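## Task

Scene 1: on the power panel ahead, flip the breaker for circuit 27 (right column, second of five counting down from the top) to ON, meaning its handle goes toward the panel's centerline. The task fails if any other breaker is switched, or if the handle of a breaker padlocked by someone else is moved at all, even just to test it. Stay within the aisle in front of the panel, at or above the top of the shelf below the breakers. Afterwards release the handle and back the gripper away.

## Robot and tools

Robot: a single six-joint arm with a two-finger gripper. Joint order, used in every command row and every per-joint list in results: waist, shoulder, elbow, forearm roll, wrist pitch, wrist roll. Stated joint ranges in radians: waist -6.283 to 6.283, shoulder -2.304 to 2.304, elbow -4.224 to 0.061, forearm roll -6.283 to 6.283, wrist pitch -2.164 to 2.164, wrist roll -6.283 to 6.283; the true end may differ by up to 0.010 rad.

Frame: the scene frame has its origin on the table surface beneath the arm's base, +z up, +y to the left when facing along +x. The base may be tilted. The gripper's fingers point along its own +z and close along its own y. end_effector_position is the spot between the closed finger pads, roughly 2 cm short of the fingertips; closing pushes the tips about 10 mm further along +z. Reported hand position can be off, more so when the arm is stretched out.

execute_actions(actions): actions is a list of actions; each action is a list of 1 to 15 rows, each row lasting one control step of 1/30 s. If fewer than 15 rows are given, the last row is held for the remaining steps. A row is 7 numbers in [-1, 1]: six joint values then the gripper opening. The joint values are offsets, not poses: each is measured from the joint angles at the beginning of that action (for a call's first action, from the last angles reported in this scene), and 1.0 equals 2.036 rad. The seventh number is an absolute opening: +1 fully open, -1 closed. An action asking a joint to pass more than 0.010 rad beyond its range end is refused; if the first action fails this or any action is malformed, nothing in the call runs. Requests past a real end are clipped there and the result prints "joint sent to its limit" (absence of that line does not prove more room). An empty list just returns the current state and images.

move(target, speed, blocking): target is one 7-number row as above; its six joint values are offsets from the "Joint positions" in the latest result that shows them (not from where the arm is when the move begins); the opening is absolute and sent immediately. All joints progress proportionally, so the hand follows a curve and does not avoid obstacles. speed in rad/s, 0.01 to 2 (default 0.5), caps the joint with the longest travel; paths are stretched to at least 0.5 s and cut off after 10 s. blocking=false returns after 0.5 s while motion continues; until a result shows the move finished, use wait or stop before sending other motion. The result adds a "move:" line: outcome (done, off_target, moving, held, fault), limits=held or limits=none, and the joint farthest from its goal. After a held stretch the arm can briefly move much faster than requested.

wait(seconds): 0 to 10 s, keeps the last command; returns early if a running move ends. stop(): brakes a running move; needs room, more if fast; fingers keep moving.

zoom_image(camera, region): camera is cam_head_left, cam_head_right or cam_wrist (each 504x504); region is [x0, y0, x1, y1] in that image's pixels from the top-left, at most 504 by 504.

finished_scene(scene): pass the current scene's integer number; it ends the scene irreversibly and reports success, then gives the next task. The breaker must stay ON after ending.

Result contents: a state line with end-effector position (m), orientation quaternion wxyz, and linear/angular velocities in the scene frame; Joint positions and Joint velocities (rad, rad/s) plus finger-pad gap (m, 0.084 when fully open); Joint targets, the angles currently being driven toward, which can still change; grip_measured, the measured opening on the command scale. "joint command not followed" means a clearance check altered or blocked targets (the mount counts as part of the arm).

Motion limits: joint targets move at most 3.14 rad/s, with 0.16 s to accelerate; each step a target stays within 0.623 rad of the measured angle, and steps that would move the hand over 70 mm are scaled back. Big offsets may need several actions; finish an incomplete motion explicitly in the next action.

Contact and safety: touching harder comes from faster motion or targets set deeper past the contact. Load limits (N m): waist 52.2, shoulder 52.2, elbow 43.5, forearm roll 23.4, wrist pitch 16.5, wrist roll 16.5. Reaching one causes a torque fault: the arm backs off that joint, stays still 10 s and drops the rest of the call. A stopped arm keeps pushing until commanded otherwise. Sustained load warms motors: MOTOR HOT appears from 65 °C, and at 80 °C an OVER-TEMPERATURE FAULT brakes the arm until cool. Gripping force is up to about 24 N per pad; command below grip_measured to squeeze. Avoid touching other breakers or any padlocked handle, leaving the aisle or going below the shelf top, knocking anything out of the work area, drops, slams and heavy pushing. Favor smooth, quick, low-effort motion, then release and retreat.

Each tool is called after ">>>" in YAML: its name, and indented under it one key for each argument.

## Session

>>> execute_actions:
  actions: []

Scene clock: 0.00 s.
end_effector_position=(+0.6142, +0.1286, +0.2817) grip_measured=+1.00 end_effector_quat_wxyz=(+0.031, +0.993, +0.093, -0.058) end_effector_velocity=(-0.000, +0.001, -0.000) end_effector_angular_velocity=(+0.000, -0.000, +0.001)
Joint names: [waist, shoulder, elbow, forearm roll, wrist pitch, wrist roll]
Joint positions: [-0.002 -0.532 -1.295  0.002 -0.761 -0.001  0.084]
Joint velocities: [ 0.001  0.     0.     0.     0.    -0.    -0.   ]
Joint targets: [-0.002 -0.532 -1.295 0.002 -0.761 -0.001]

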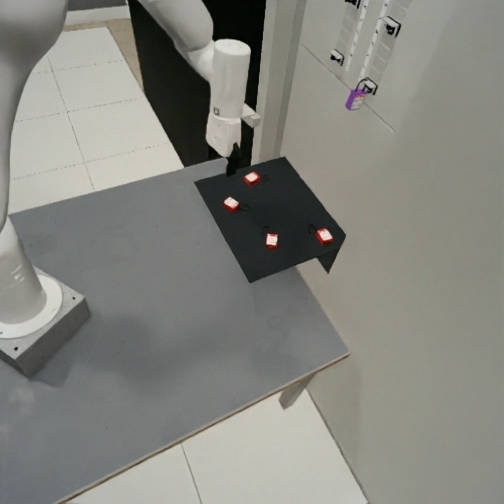

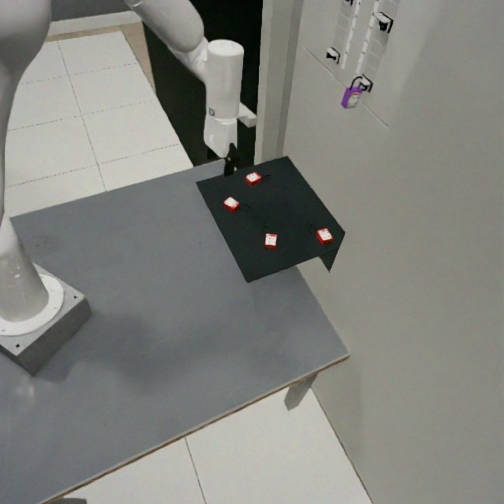

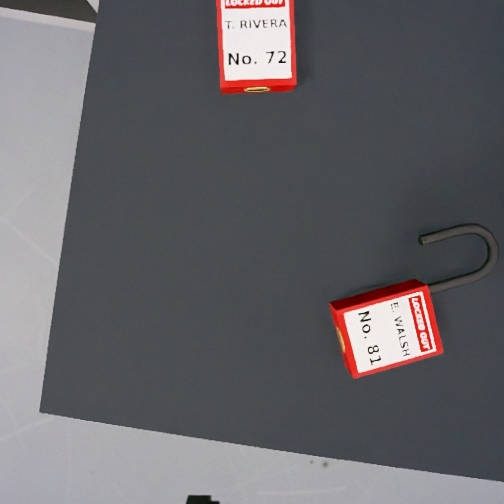

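>>> move:
  target: [0,0.26,0,0,0,0,-1]
  speed: 0.8

>>> move:
  target: [0,0,0,0,0.5,0,-1]
  speed: 0.8

Scene clock: 2.57 s.
end_effector_position=(+0.6249, +0.1479, +0.6005) grip_measured=-1.00 end_effector_quat_wxyz=(+0.006, +0.974, +0.099, +0.204) end_effector_velocity=(-0.000, +0.000, +0.003) end_effector_angular_velocity=(+0.001, -0.004, +0.001)
Joint names: [waist, shoulder, elbow, forearm roll, wrist pitch, wrist roll]
Joint positions: [-0.002 -0.004 -1.295  0.002 -0.761 -0.001  0.   ]
Joint velocities: [ 0.     0.003 -0.001  0.    -0.    -0.001  0.   ]
Joint targets: [-0.002 -0.003 -1.295 0.002 -0.761 -0.001]
move: done; limits=none; farthest joint: the shoulder, 0.001 radians from its target (0.530 radians at the start)

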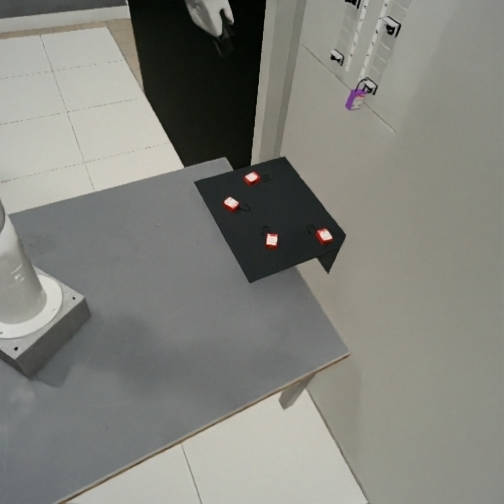

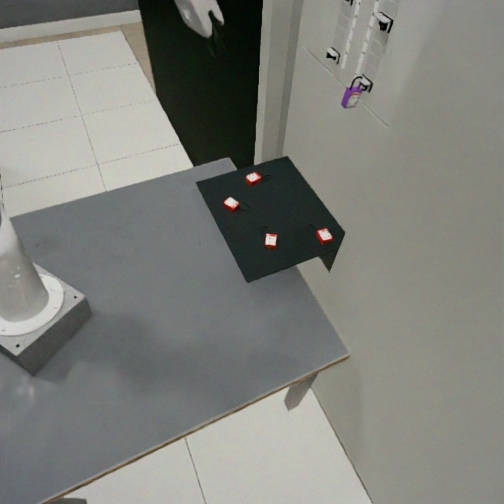

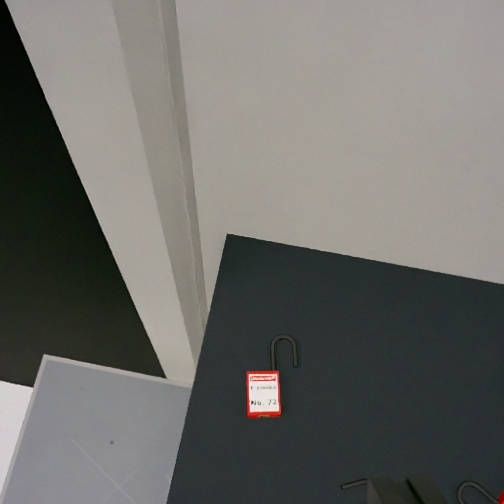

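Scene clock: 4.47 s.
end_effector_position=(+0.7655, +0.1848, +0.7892) grip_measured=-1.00 end_effector_quat_wxyz=(-0.042, +0.752, +0.089, +0.652) end_effector_velocity=(-0.000, -0.000, +0.001) end_effector_angular_velocity=(-0.001, -0.003, +0.000)
Joint names: [waist, shoulder, elbow, forearm roll, wrist pitch, wrist roll]
Joint positions: [-0.002 -0.004 -1.295  0.002  0.257 -0.001  0.   ]
Joint velocities: [-0.     0.    -0.001  0.     0.002 -0.001  0.   ]
Joint targets: [-0.002 -0.004 -1.295 0.002 0.257 -0.001]
move: done; limits=none; farthest joint: the waist, 0.000 radians from its target (0.000 radians at the start)

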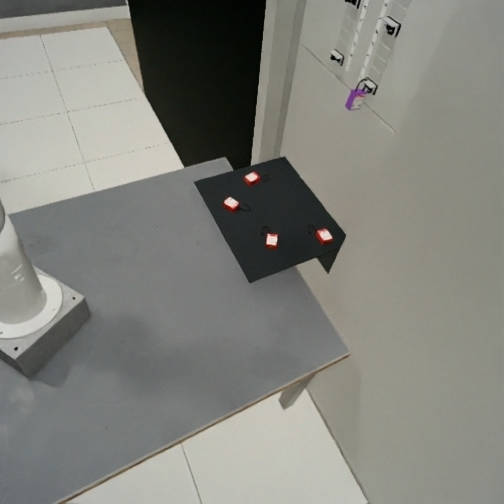

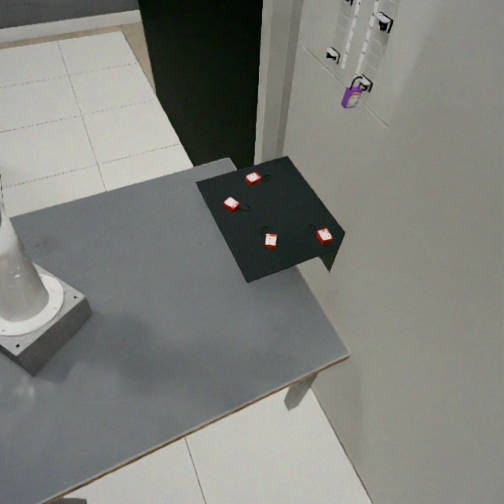

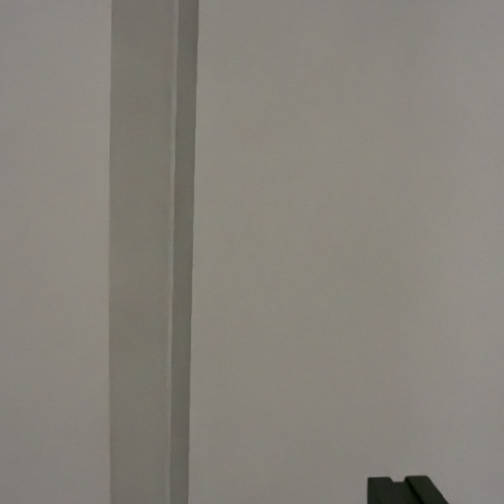

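>>> move:
  target: [-0.15,0.15,0.145,0,0.05,0,-1]
  speed: 0.6

Scene clock: 6.00 s.
end_effector_position=(+0.6585, -0.0109, +0.8303) grip_measured=-1.00 end_effector_quat_wxyz=(+0.071, +0.712, -0.010, +0.699) end_effector_velocity=(-0.002, -0.001, +0.001) end_effector_angular_velocity=(+0.001, -0.002, -0.003)
Joint names: [waist, shoulder, elbow, forearm roll, wrist pitch, wrist roll]
Joint positions: [-0.307  0.301 -1.     0.002  0.359 -0.001  0.   ]
Joint velocities: [-0.003  0.004  0.002 -0.     0.     0.001  0.   ]
Joint targets: [-0.307 0.302 -0.999 0.002 0.359 -0.001]
move: done; limits=none; farthest joint: the waist, 0.000 radians from its target (0.305 radians at the start)

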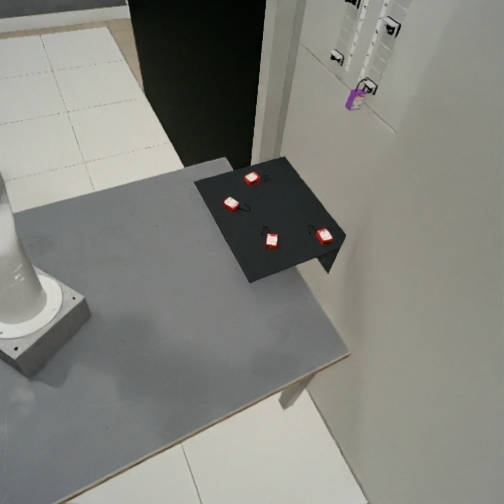

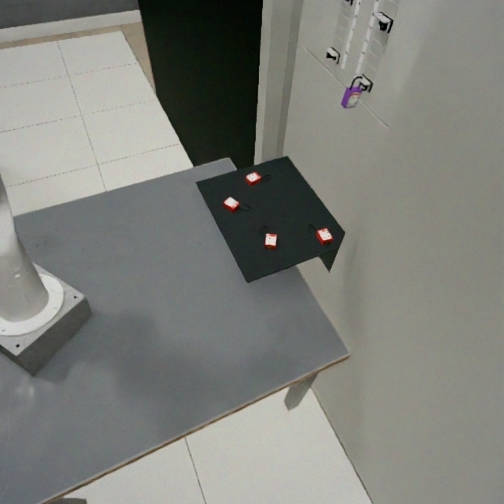

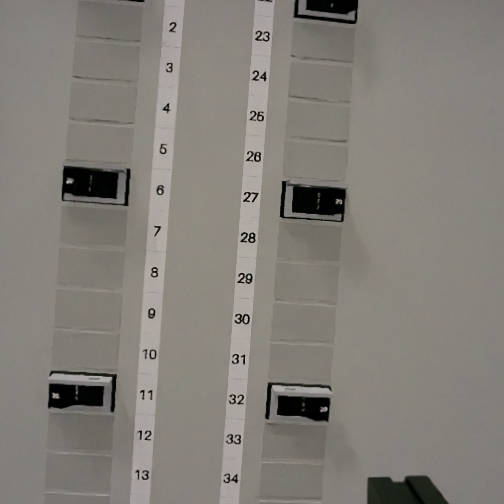

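>>> move:
  target: [0,-0.11,-0.11,0,0,0,-1]
  speed: 0.4

>>> zoom_image:
  camera: "cam_wrist"
  region: [200,150,504,504]

Scene clock: 7.33 s.
end_effector_position=(+0.7446, -0.0199, +0.8380) grip_measured=-1.00 end_effector_quat_wxyz=(+0.071, +0.711, -0.010, +0.699) end_effector_velocity=(+0.001, -0.000, -0.001) end_effector_angular_velocity=(-0.001, +0.002, -0.000)
Joint names: [waist, shoulder, elbow, forearm roll, wrist pitch, wrist roll]
Joint positions: [-0.307  0.078 -1.223  0.002  0.359 -0.001  0.   ]
Joint velocities: [-0.    -0.004 -0.002  0.    -0.001 -0.001  0.   ]
Joint targets: [-0.307 0.077 -1.224 0.002 0.359 -0.001]
move: done; limits=none; farthest joint: the shoulder, 0.001 radians from its target (0.225 radians at the start)

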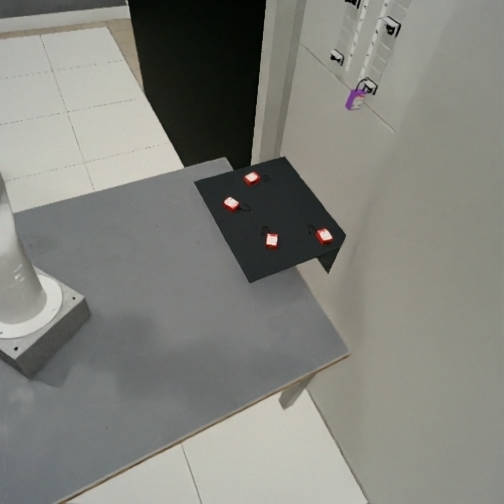

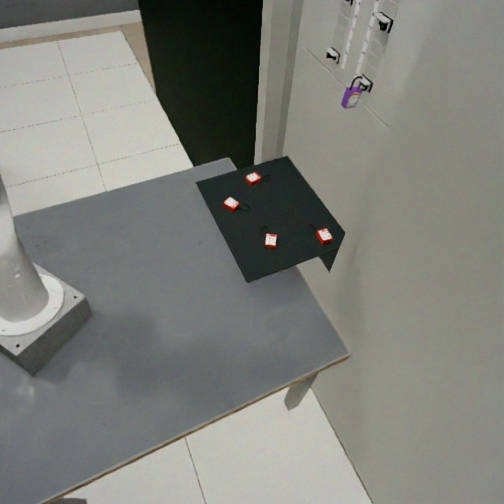

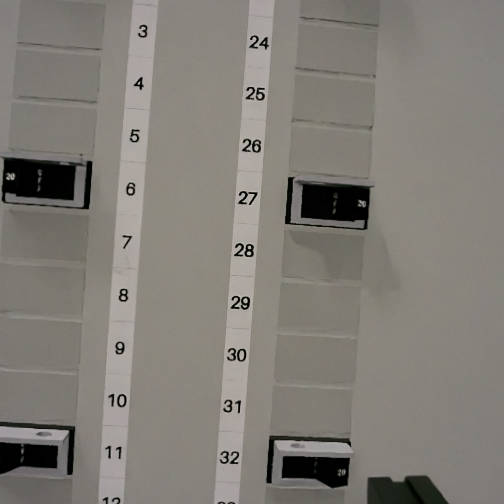

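Region (200, 150, 504, 504) of cam_wrist's 504x504 image, scaled by 1.424, with more detail than that image has; it fills the left 433 columns of this view, and the rest is white.

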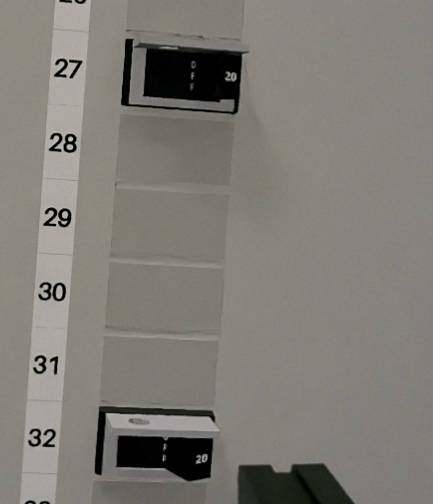

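>>> move:
  target: [-0.02,0,-0.093,0,-0.085,0,-1]
  speed: 0.4

Scene clock: 8.73 s.
end_effector_position=(+0.7369, -0.0376, +0.9289) grip_measured=-1.00 end_effector_quat_wxyz=(+0.086, +0.704, -0.022, +0.704) end_effector_velocity=(-0.000, +0.000, +0.002) end_effector_angular_velocity=(-0.000, -0.003, +0.000)
Joint names: [waist, shoulder, elbow, forearm roll, wrist pitch, wrist roll]
Joint positions: [-0.348  0.078 -1.412  0.002  0.186 -0.001  0.   ]
Joint velocities: [-0.     0.    -0.003  0.     0.     0.     0.   ]
Joint targets: [-0.348 0.078 -1.413 0.002 0.186 -0.001]
move: done; limits=none; farthest joint: the waist, 0.000 radians from its target (0.041 radians at the start)

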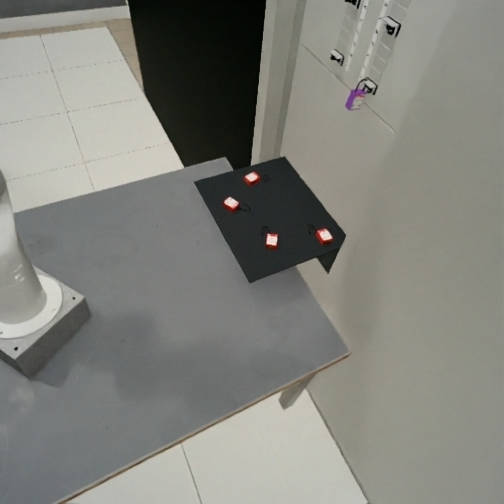

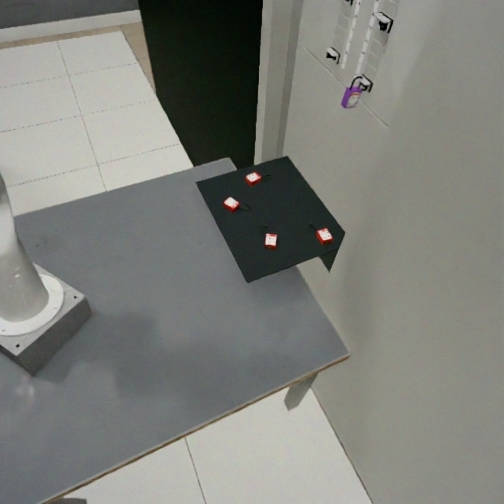

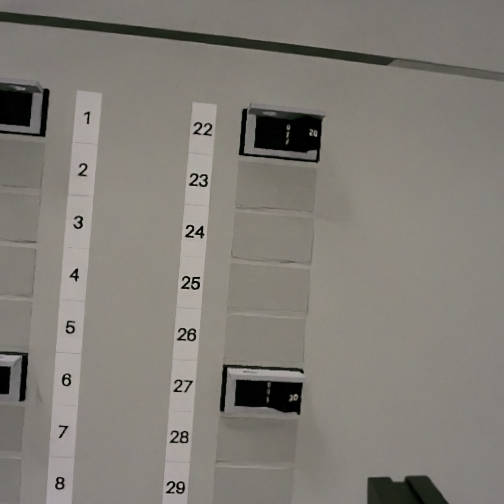

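>>> move:
  target: [0.008,-0.075,-0.075,0,0,0,-1]
  speed: 0.3

Scene clock: 9.97 s.
end_effector_position=(+0.7968, -0.0358, +0.9223) grip_measured=-1.00 end_effector_quat_wxyz=(+0.080, +0.705, -0.017, +0.705) end_effector_velocity=(+0.001, -0.001, -0.001) end_effector_angular_velocity=(+0.002, -0.000, -0.001)
Joint names: [waist, shoulder, elbow, forearm roll, wrist pitch, wrist roll]
Joint positions: [-0.331 -0.074 -1.565  0.002  0.186 -0.001  0.   ]
Joint velocities: [-0.001 -0.003 -0.001  0.     0.002  0.002  0.   ]
Joint targets: [-0.331 -0.075 -1.565 0.002 0.186 -0.001]
move: done; limits=none; farthest joint: the waist, 0.000 radians from its target (0.016 radians at the start)

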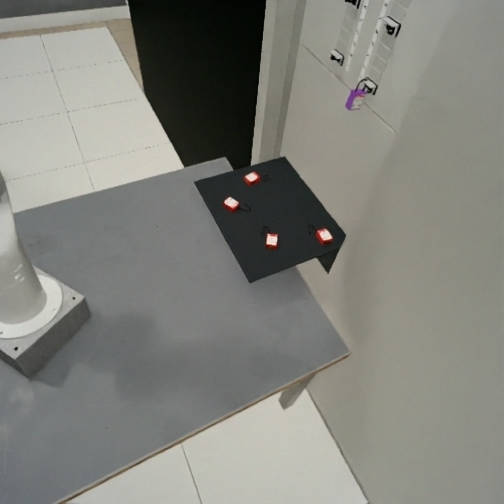

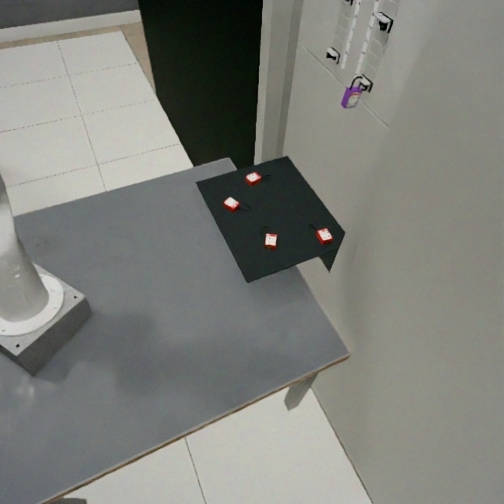

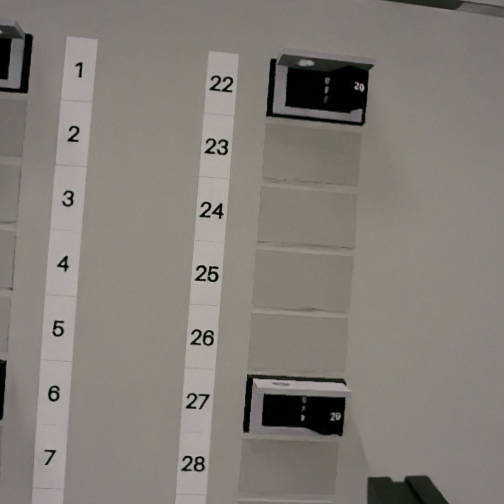

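>>> move:
  target: [-0.006,-0.045,-0.049,0,-0.004,0,-1]
  speed: 0.15

>>> zoom_image:
  camera: "cam_wrist"
  region: [204,304,504,504]

Scene clock: 11.37 s.
end_effector_position=(+0.8293, -0.0497, +0.9191) grip_measured=-1.00 end_effector_quat_wxyz=(+0.085, +0.704, -0.021, +0.704) end_effector_velocity=(+0.001, +0.000, -0.001) end_effector_angular_velocity=(-0.000, +0.001, +0.000)
Joint names: [waist, shoulder, elbow, forearm roll, wrist pitch, wrist roll]
Joint positions: [-0.344 -0.166 -1.664  0.002  0.178 -0.001  0.   ]
Joint velocities: [ 0.    -0.002 -0.001 -0.    -0.    -0.     0.   ]
Joint targets: [-0.344 -0.166 -1.664 0.002 0.178 -0.001]
move: done; limits=none; farthest joint: the waist, 0.000 radians from its target (0.012 radians at the start)

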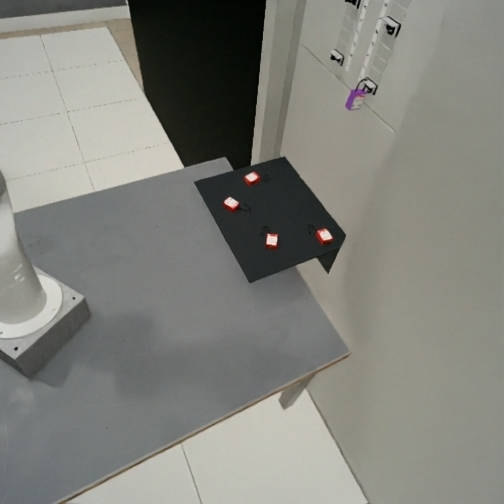

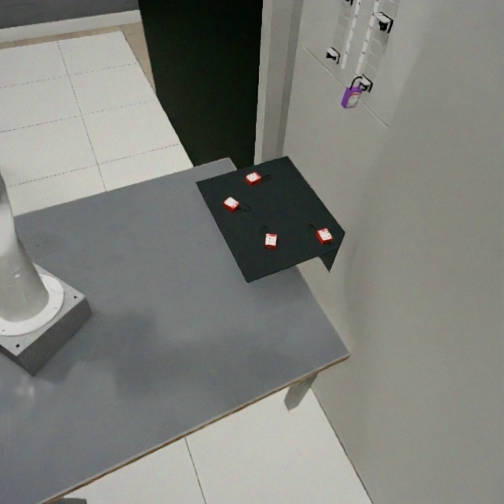

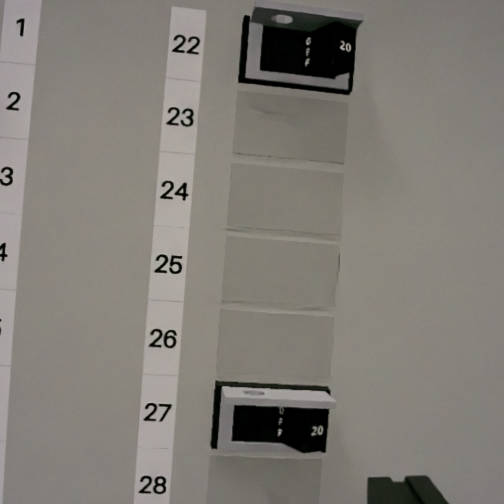

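Region (204, 304, 504, 504) of cam_wrist's 504x504 image, scaled by 1.680, with more detail than that image has.

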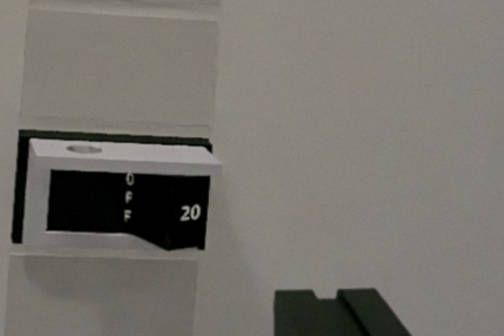

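>>> move:
  target: [0.002,-0.04,-0.048,0,-0.008,0,-1]
  speed: 0.12

Scene clock: 12.83 s.
end_effector_position=(+0.8583, -0.0511, +0.9167) grip_measured=-1.00 end_effector_quat_wxyz=(+0.083, +0.704, -0.019, +0.705) end_effector_velocity=(+0.001, -0.000, -0.001) end_effector_angular_velocity=(-0.001, +0.001, -0.000)
Joint names: [waist, shoulder, elbow, forearm roll, wrist pitch, wrist roll]
Joint positions: [-0.34  -0.247 -1.762  0.002  0.161 -0.001  0.   ]
Joint velocities: [-0.    -0.002 -0.001  0.    -0.    -0.001  0.   ]
Joint targets: [-0.340 -0.247 -1.762 0.002 0.161 -0.001]
move: done; limits=none; farthest joint: the waist, 0.000 radians from its target (0.004 radians at the start)

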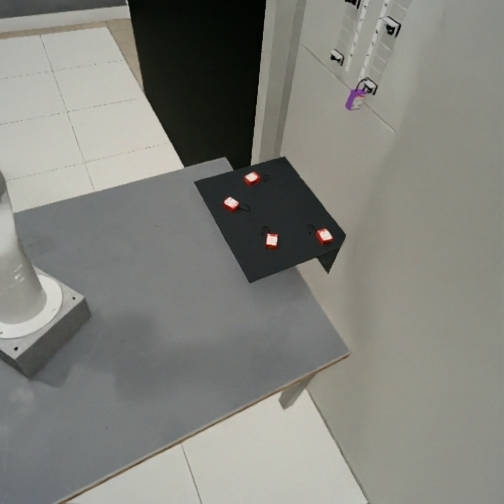

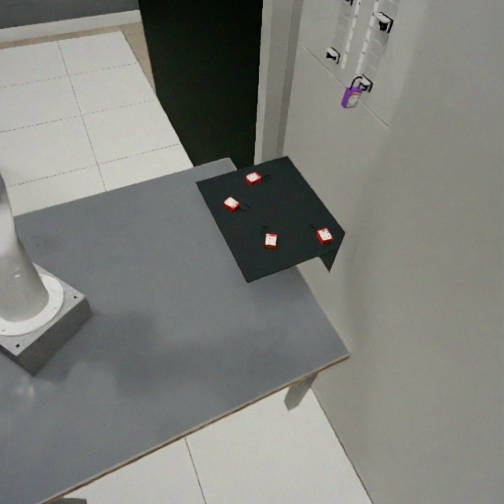

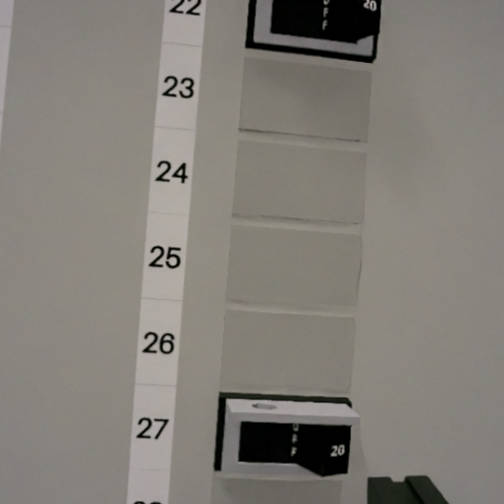

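>>> move:
  target: [-0.002,-0.034,-0.042,0,-0.008,0,-1]
  speed: 0.08

Scene clock: 14.47 s.
end_effector_position=(+0.8811, -0.0580, +0.9142) grip_measured=-1.00 end_effector_quat_wxyz=(+0.085, +0.704, -0.021, +0.705) end_effector_velocity=(+0.000, -0.000, -0.001) end_effector_angular_velocity=(+0.001, +0.001, -0.000)
Joint names: [waist, shoulder, elbow, forearm roll, wrist pitch, wrist roll]
Joint positions: [-0.344 -0.316 -1.847  0.002  0.145 -0.001  0.   ]
Joint velocities: [-0.    -0.001 -0.001 -0.    -0.001  0.001  0.   ]
Joint targets: [-0.344 -0.316 -1.847 0.002 0.145 -0.001]
move: done; limits=none; farthest joint: the waist, 0.000 radians from its target (0.005 radians at the start)

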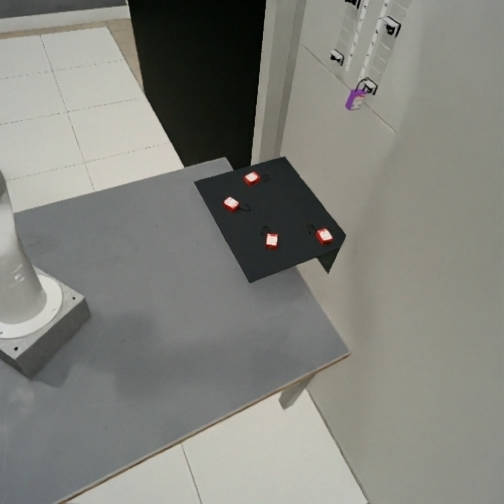

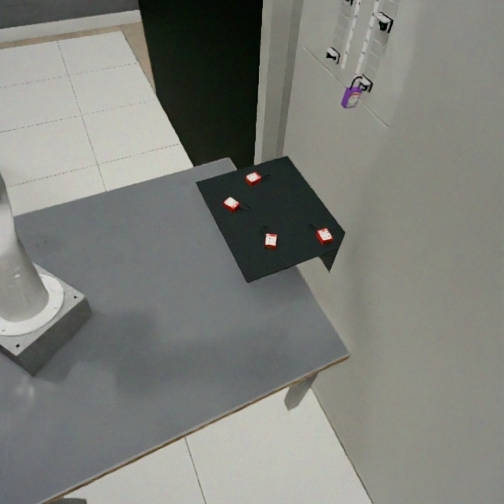

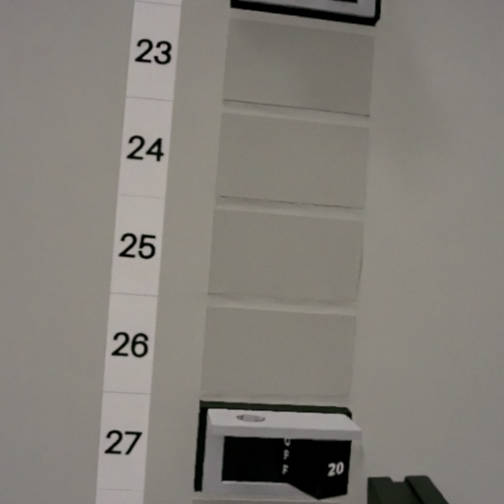

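>>> move:
  target: [0,-0.022,-0.028,0,-0.006,0,-1]
  speed: 0.06

Scene clock: 15.87 s.
end_effector_position=(+0.8955, -0.0603, +0.9123) grip_measured=-1.00 end_effector_quat_wxyz=(+0.085, +0.704, -0.021, +0.705) end_effector_velocity=(+0.000, -0.000, -0.000) end_effector_angular_velocity=(-0.000, -0.000, -0.000)
Joint names: [waist, shoulder, elbow, forearm roll, wrist pitch, wrist roll]
Joint positions: [-0.344 -0.361 -1.904  0.002  0.133 -0.001  0.   ]
Joint velocities: [-0.    -0.001 -0.001  0.    -0.    -0.     0.   ]
Joint targets: [-0.344 -0.361 -1.904 0.002 0.133 -0.001]
move: done; limits=none; farthest joint: the waist, 0.000 radians from its target (0.000 radians at the start)

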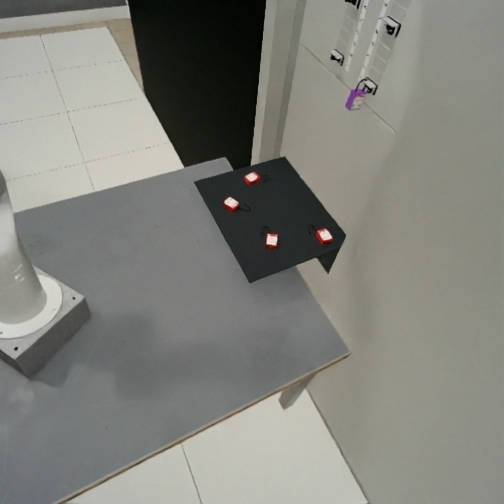

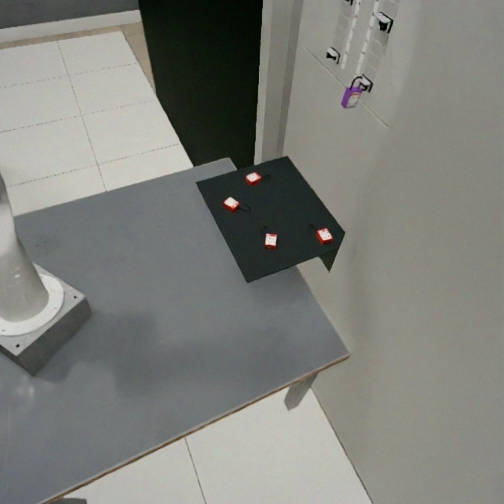

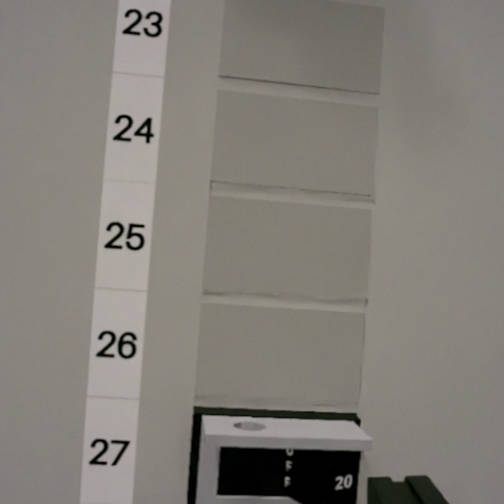

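>>> move:
  target: [0.008,0,0,0,0,0,-1]
  speed: 0.03

Scene clock: 16.80 s.
end_effector_position=(+0.8962, -0.0538, +0.9119) grip_measured=-1.00 end_effector_quat_wxyz=(+0.081, +0.705, -0.018, +0.704) end_effector_velocity=(+0.001, -0.000, -0.000) end_effector_angular_velocity=(-0.002, -0.002, +0.000)
Joint names: [waist, shoulder, elbow, forearm roll, wrist pitch, wrist roll]
Joint positions: [-0.336 -0.36  -1.904  0.002  0.132 -0.001  0.   ]
Joint velocities: [-0.    -0.002 -0.001 -0.001  0.003 -0.     0.   ]
Joint targets: [-0.327 -0.361 -1.904 0.002 0.133 -0.001]
move: done; limits=none; farthest joint: the waist, 0.008 radians from its target (0.016 radians at the start)

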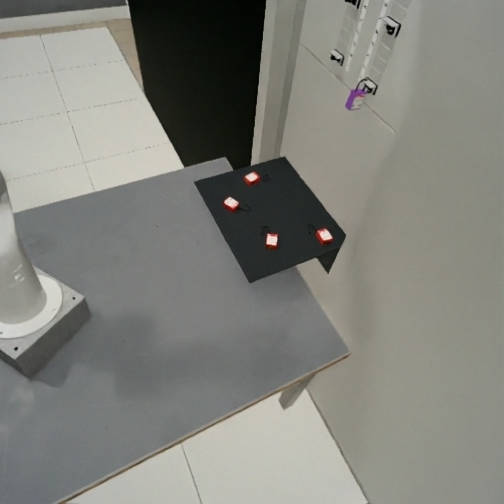

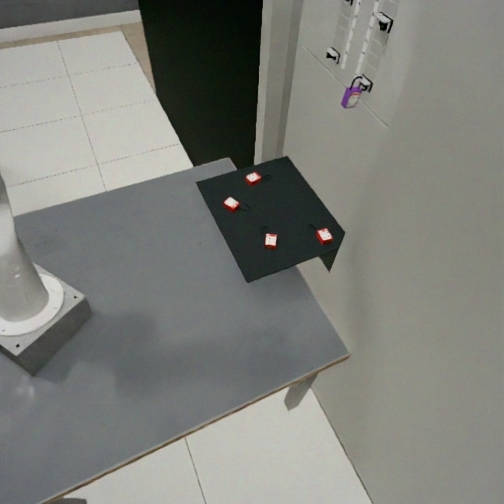

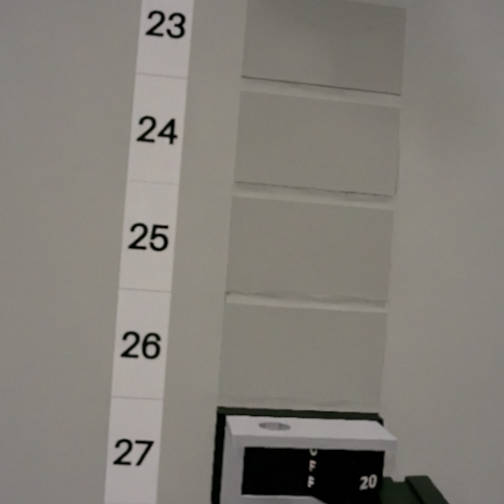

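Contact with the handle's side. Push.

>>> move:
  target: [0.02,0,0,0,0,0,-1]
  speed: 0.04

Scene clock: 31.23 s.
end_effector_position=(+0.8895, -0.0947, +0.9156) grip_measured=-1.00 end_effector_quat_wxyz=(+0.101, +0.702, -0.035, +0.704) end_effector_velocity=(+0.000, +0.000, -0.000) end_effector_angular_velocity=(-0.001, +0.001, +0.001)
Joint names: [waist, shoulder, elbow, forearm roll, wrist pitch, wrist roll]
Joint positions: [-0.387 -0.36  -1.904  0.002  0.133 -0.001  0.   ]
Joint velocities: [ 0.001 -0.     0.    -0.    -0.    -0.001  0.   ]
Joint targets: [-0.387 -0.360 -1.904 0.002 0.133 -0.001]
TORQUE FAULT: the external load on the waist reached its load limit, and the arm stopped for 10 seconds. That time counts as 20 of the actions that you can send in this scene. The arm's remaining commands of this call were not run. The waist moved back by up to 3 degrees. The arm holds there, with its grip as last carried out, and accepts commands again: back off and push less far. The arm stops again, at the same cost, whenever a joint's load reaches its limit.
move: fault; limits=none; farthest joint: the waist, 0.092 radians from its target (0.040 radians at the start)

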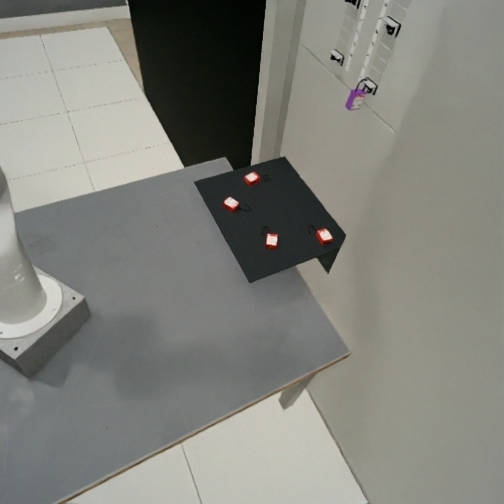

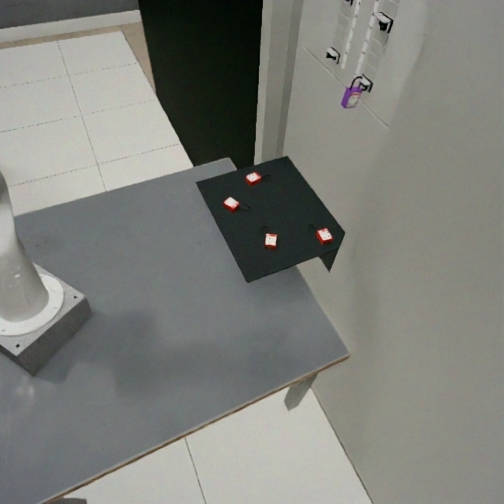

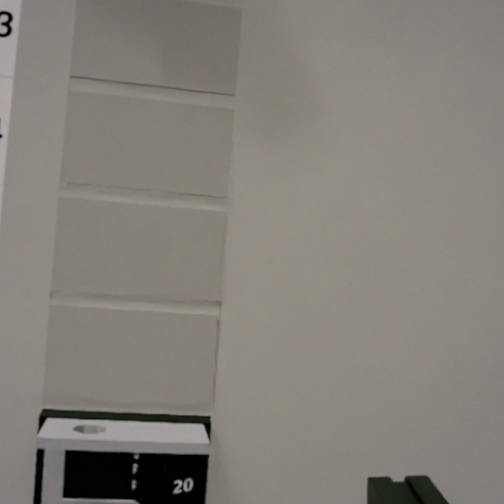

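>>> move:
  target: [0.021,0.016,0.016,0,0,0,-1]
  speed: 0.06

>>> move:
  target: [0.008,0,0,0,0,0,-1]
  speed: 0.03

Scene clock: 32.60 s.
end_effector_position=(+0.8842, -0.0587, +0.9177) grip_measured=-1.00 end_effector_quat_wxyz=(+0.085, +0.704, -0.021, +0.704) end_effector_velocity=(-0.000, +0.001, +0.001) end_effector_angular_velocity=(+0.000, -0.002, +0.001)
Joint names: [waist, shoulder, elbow, forearm roll, wrist pitch, wrist roll]
Joint positions: [-0.344 -0.328 -1.872  0.002  0.132 -0.001  0.   ]
Joint velocities: [0.001 0.001 0.001 0.    0.002 0.    0.   ]
Joint targets: [-0.344 -0.328 -1.871 0.002 0.133 -0.001]
move: done; limits=none; farthest joint: the shoulder, 0.001 radians from its target (0.033 radians at the start)

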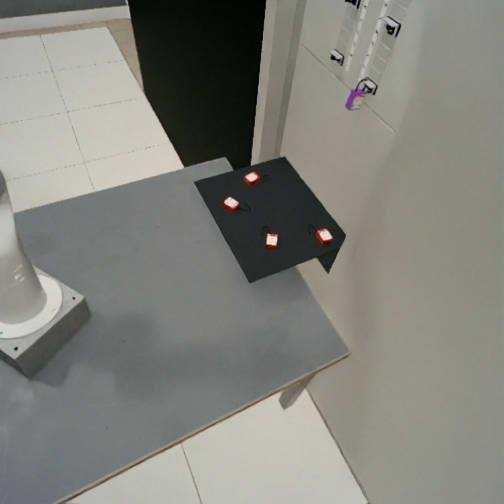

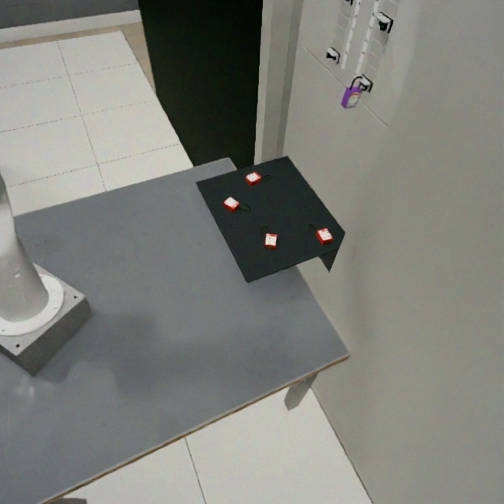

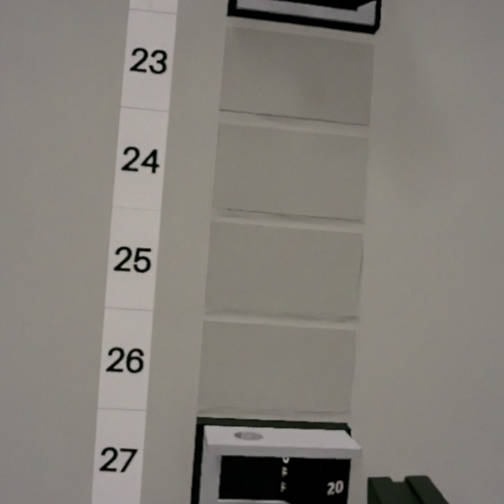

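Scene clock: 33.37 s.
end_effector_position=(+0.8851, -0.0499, +0.9173) grip_measured=-1.00 end_effector_quat_wxyz=(+0.080, +0.705, -0.018, +0.705) end_effector_velocity=(+0.001, -0.000, -0.000) end_effector_angular_velocity=(-0.002, -0.002, +0.000)
Joint names: [waist, shoulder, elbow, forearm roll, wrist pitch, wrist roll]
Joint positions: [-0.333 -0.327 -1.872  0.003  0.132 -0.     0.   ]
Joint velocities: [-0.    -0.002 -0.001 -0.002  0.004 -0.     0.   ]
Joint targets: [-0.328 -0.328 -1.872 0.002 0.132 -0.001]
move: done; limits=none; farthest joint: the waist, 0.006 radians from its target (0.017 radians at the start)

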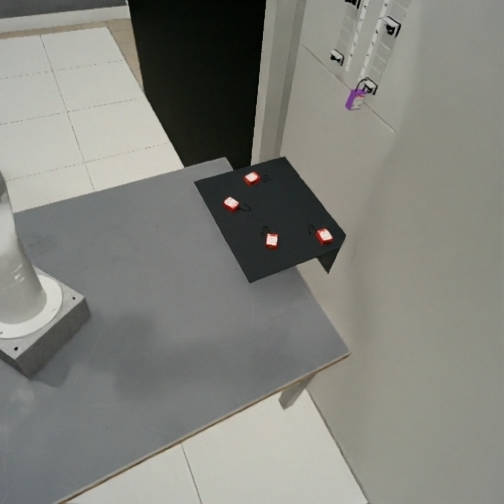

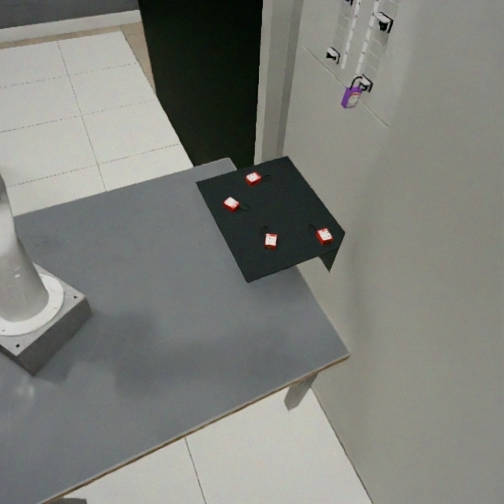

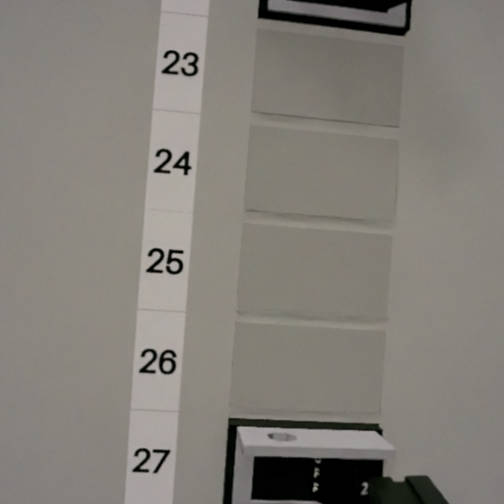

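>>> move:
  target: [0.007,0,0,0,0,0,-1]
  speed: 0.02

>>> zoom_image:
  camera: "cam_wrist"
  region: [204,384,504,504]

Scene clock: 35.80 s.
end_effector_position=(+0.8853, -0.0487, +0.9171) grip_measured=-1.00 end_effector_quat_wxyz=(+0.080, +0.705, -0.018, +0.705) end_effector_velocity=(-0.000, -0.001, -0.000) end_effector_angular_velocity=(-0.002, +0.002, -0.001)
Joint names: [waist, shoulder, elbow, forearm roll, wrist pitch, wrist roll]
Joint positions: [-0.332 -0.327 -1.871  0.003  0.132 -0.     0.   ]
Joint velocities: [-0.001  0.     0.    -0.001 -0.001 -0.001 -0.   ]
Joint targets: [-0.319 -0.327 -1.872 0.003 0.132 -0.000]
move: off_target; limits=none; farthest joint: the waist, 0.013 radians from its target (0.015 radians at the start)

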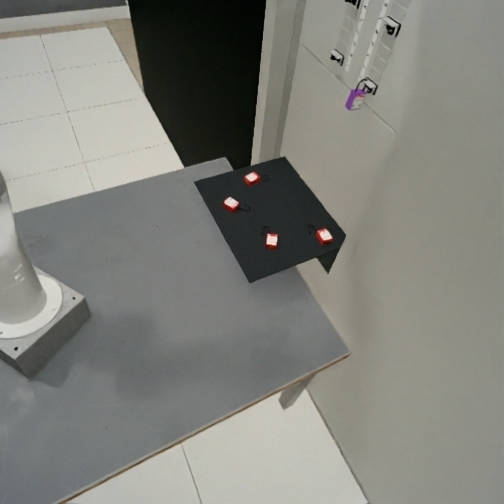

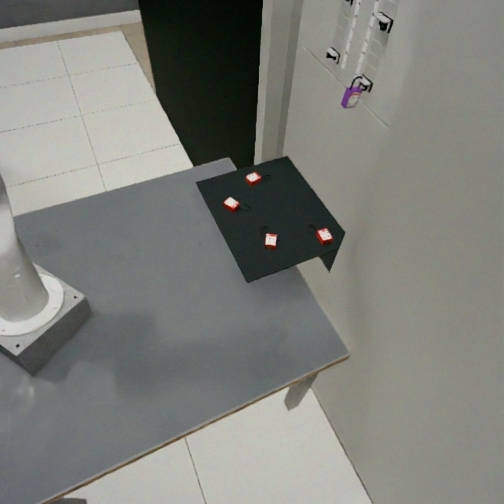

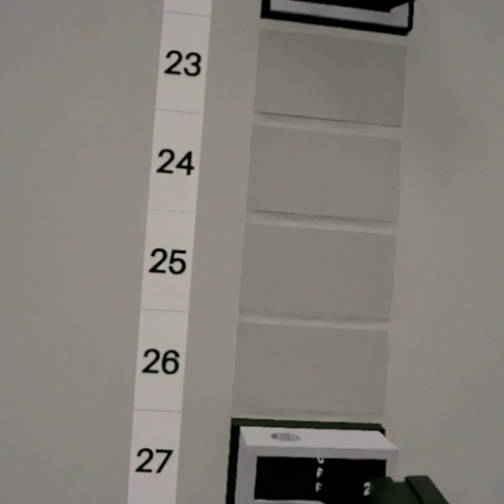

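Region (204, 384, 504, 504) of cam_wrist's 504x504 image, scaled by 1.680, with more detail than that image has; it fills the top 202 rows of this view, and the rest is white.

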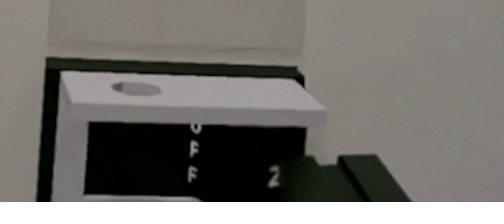

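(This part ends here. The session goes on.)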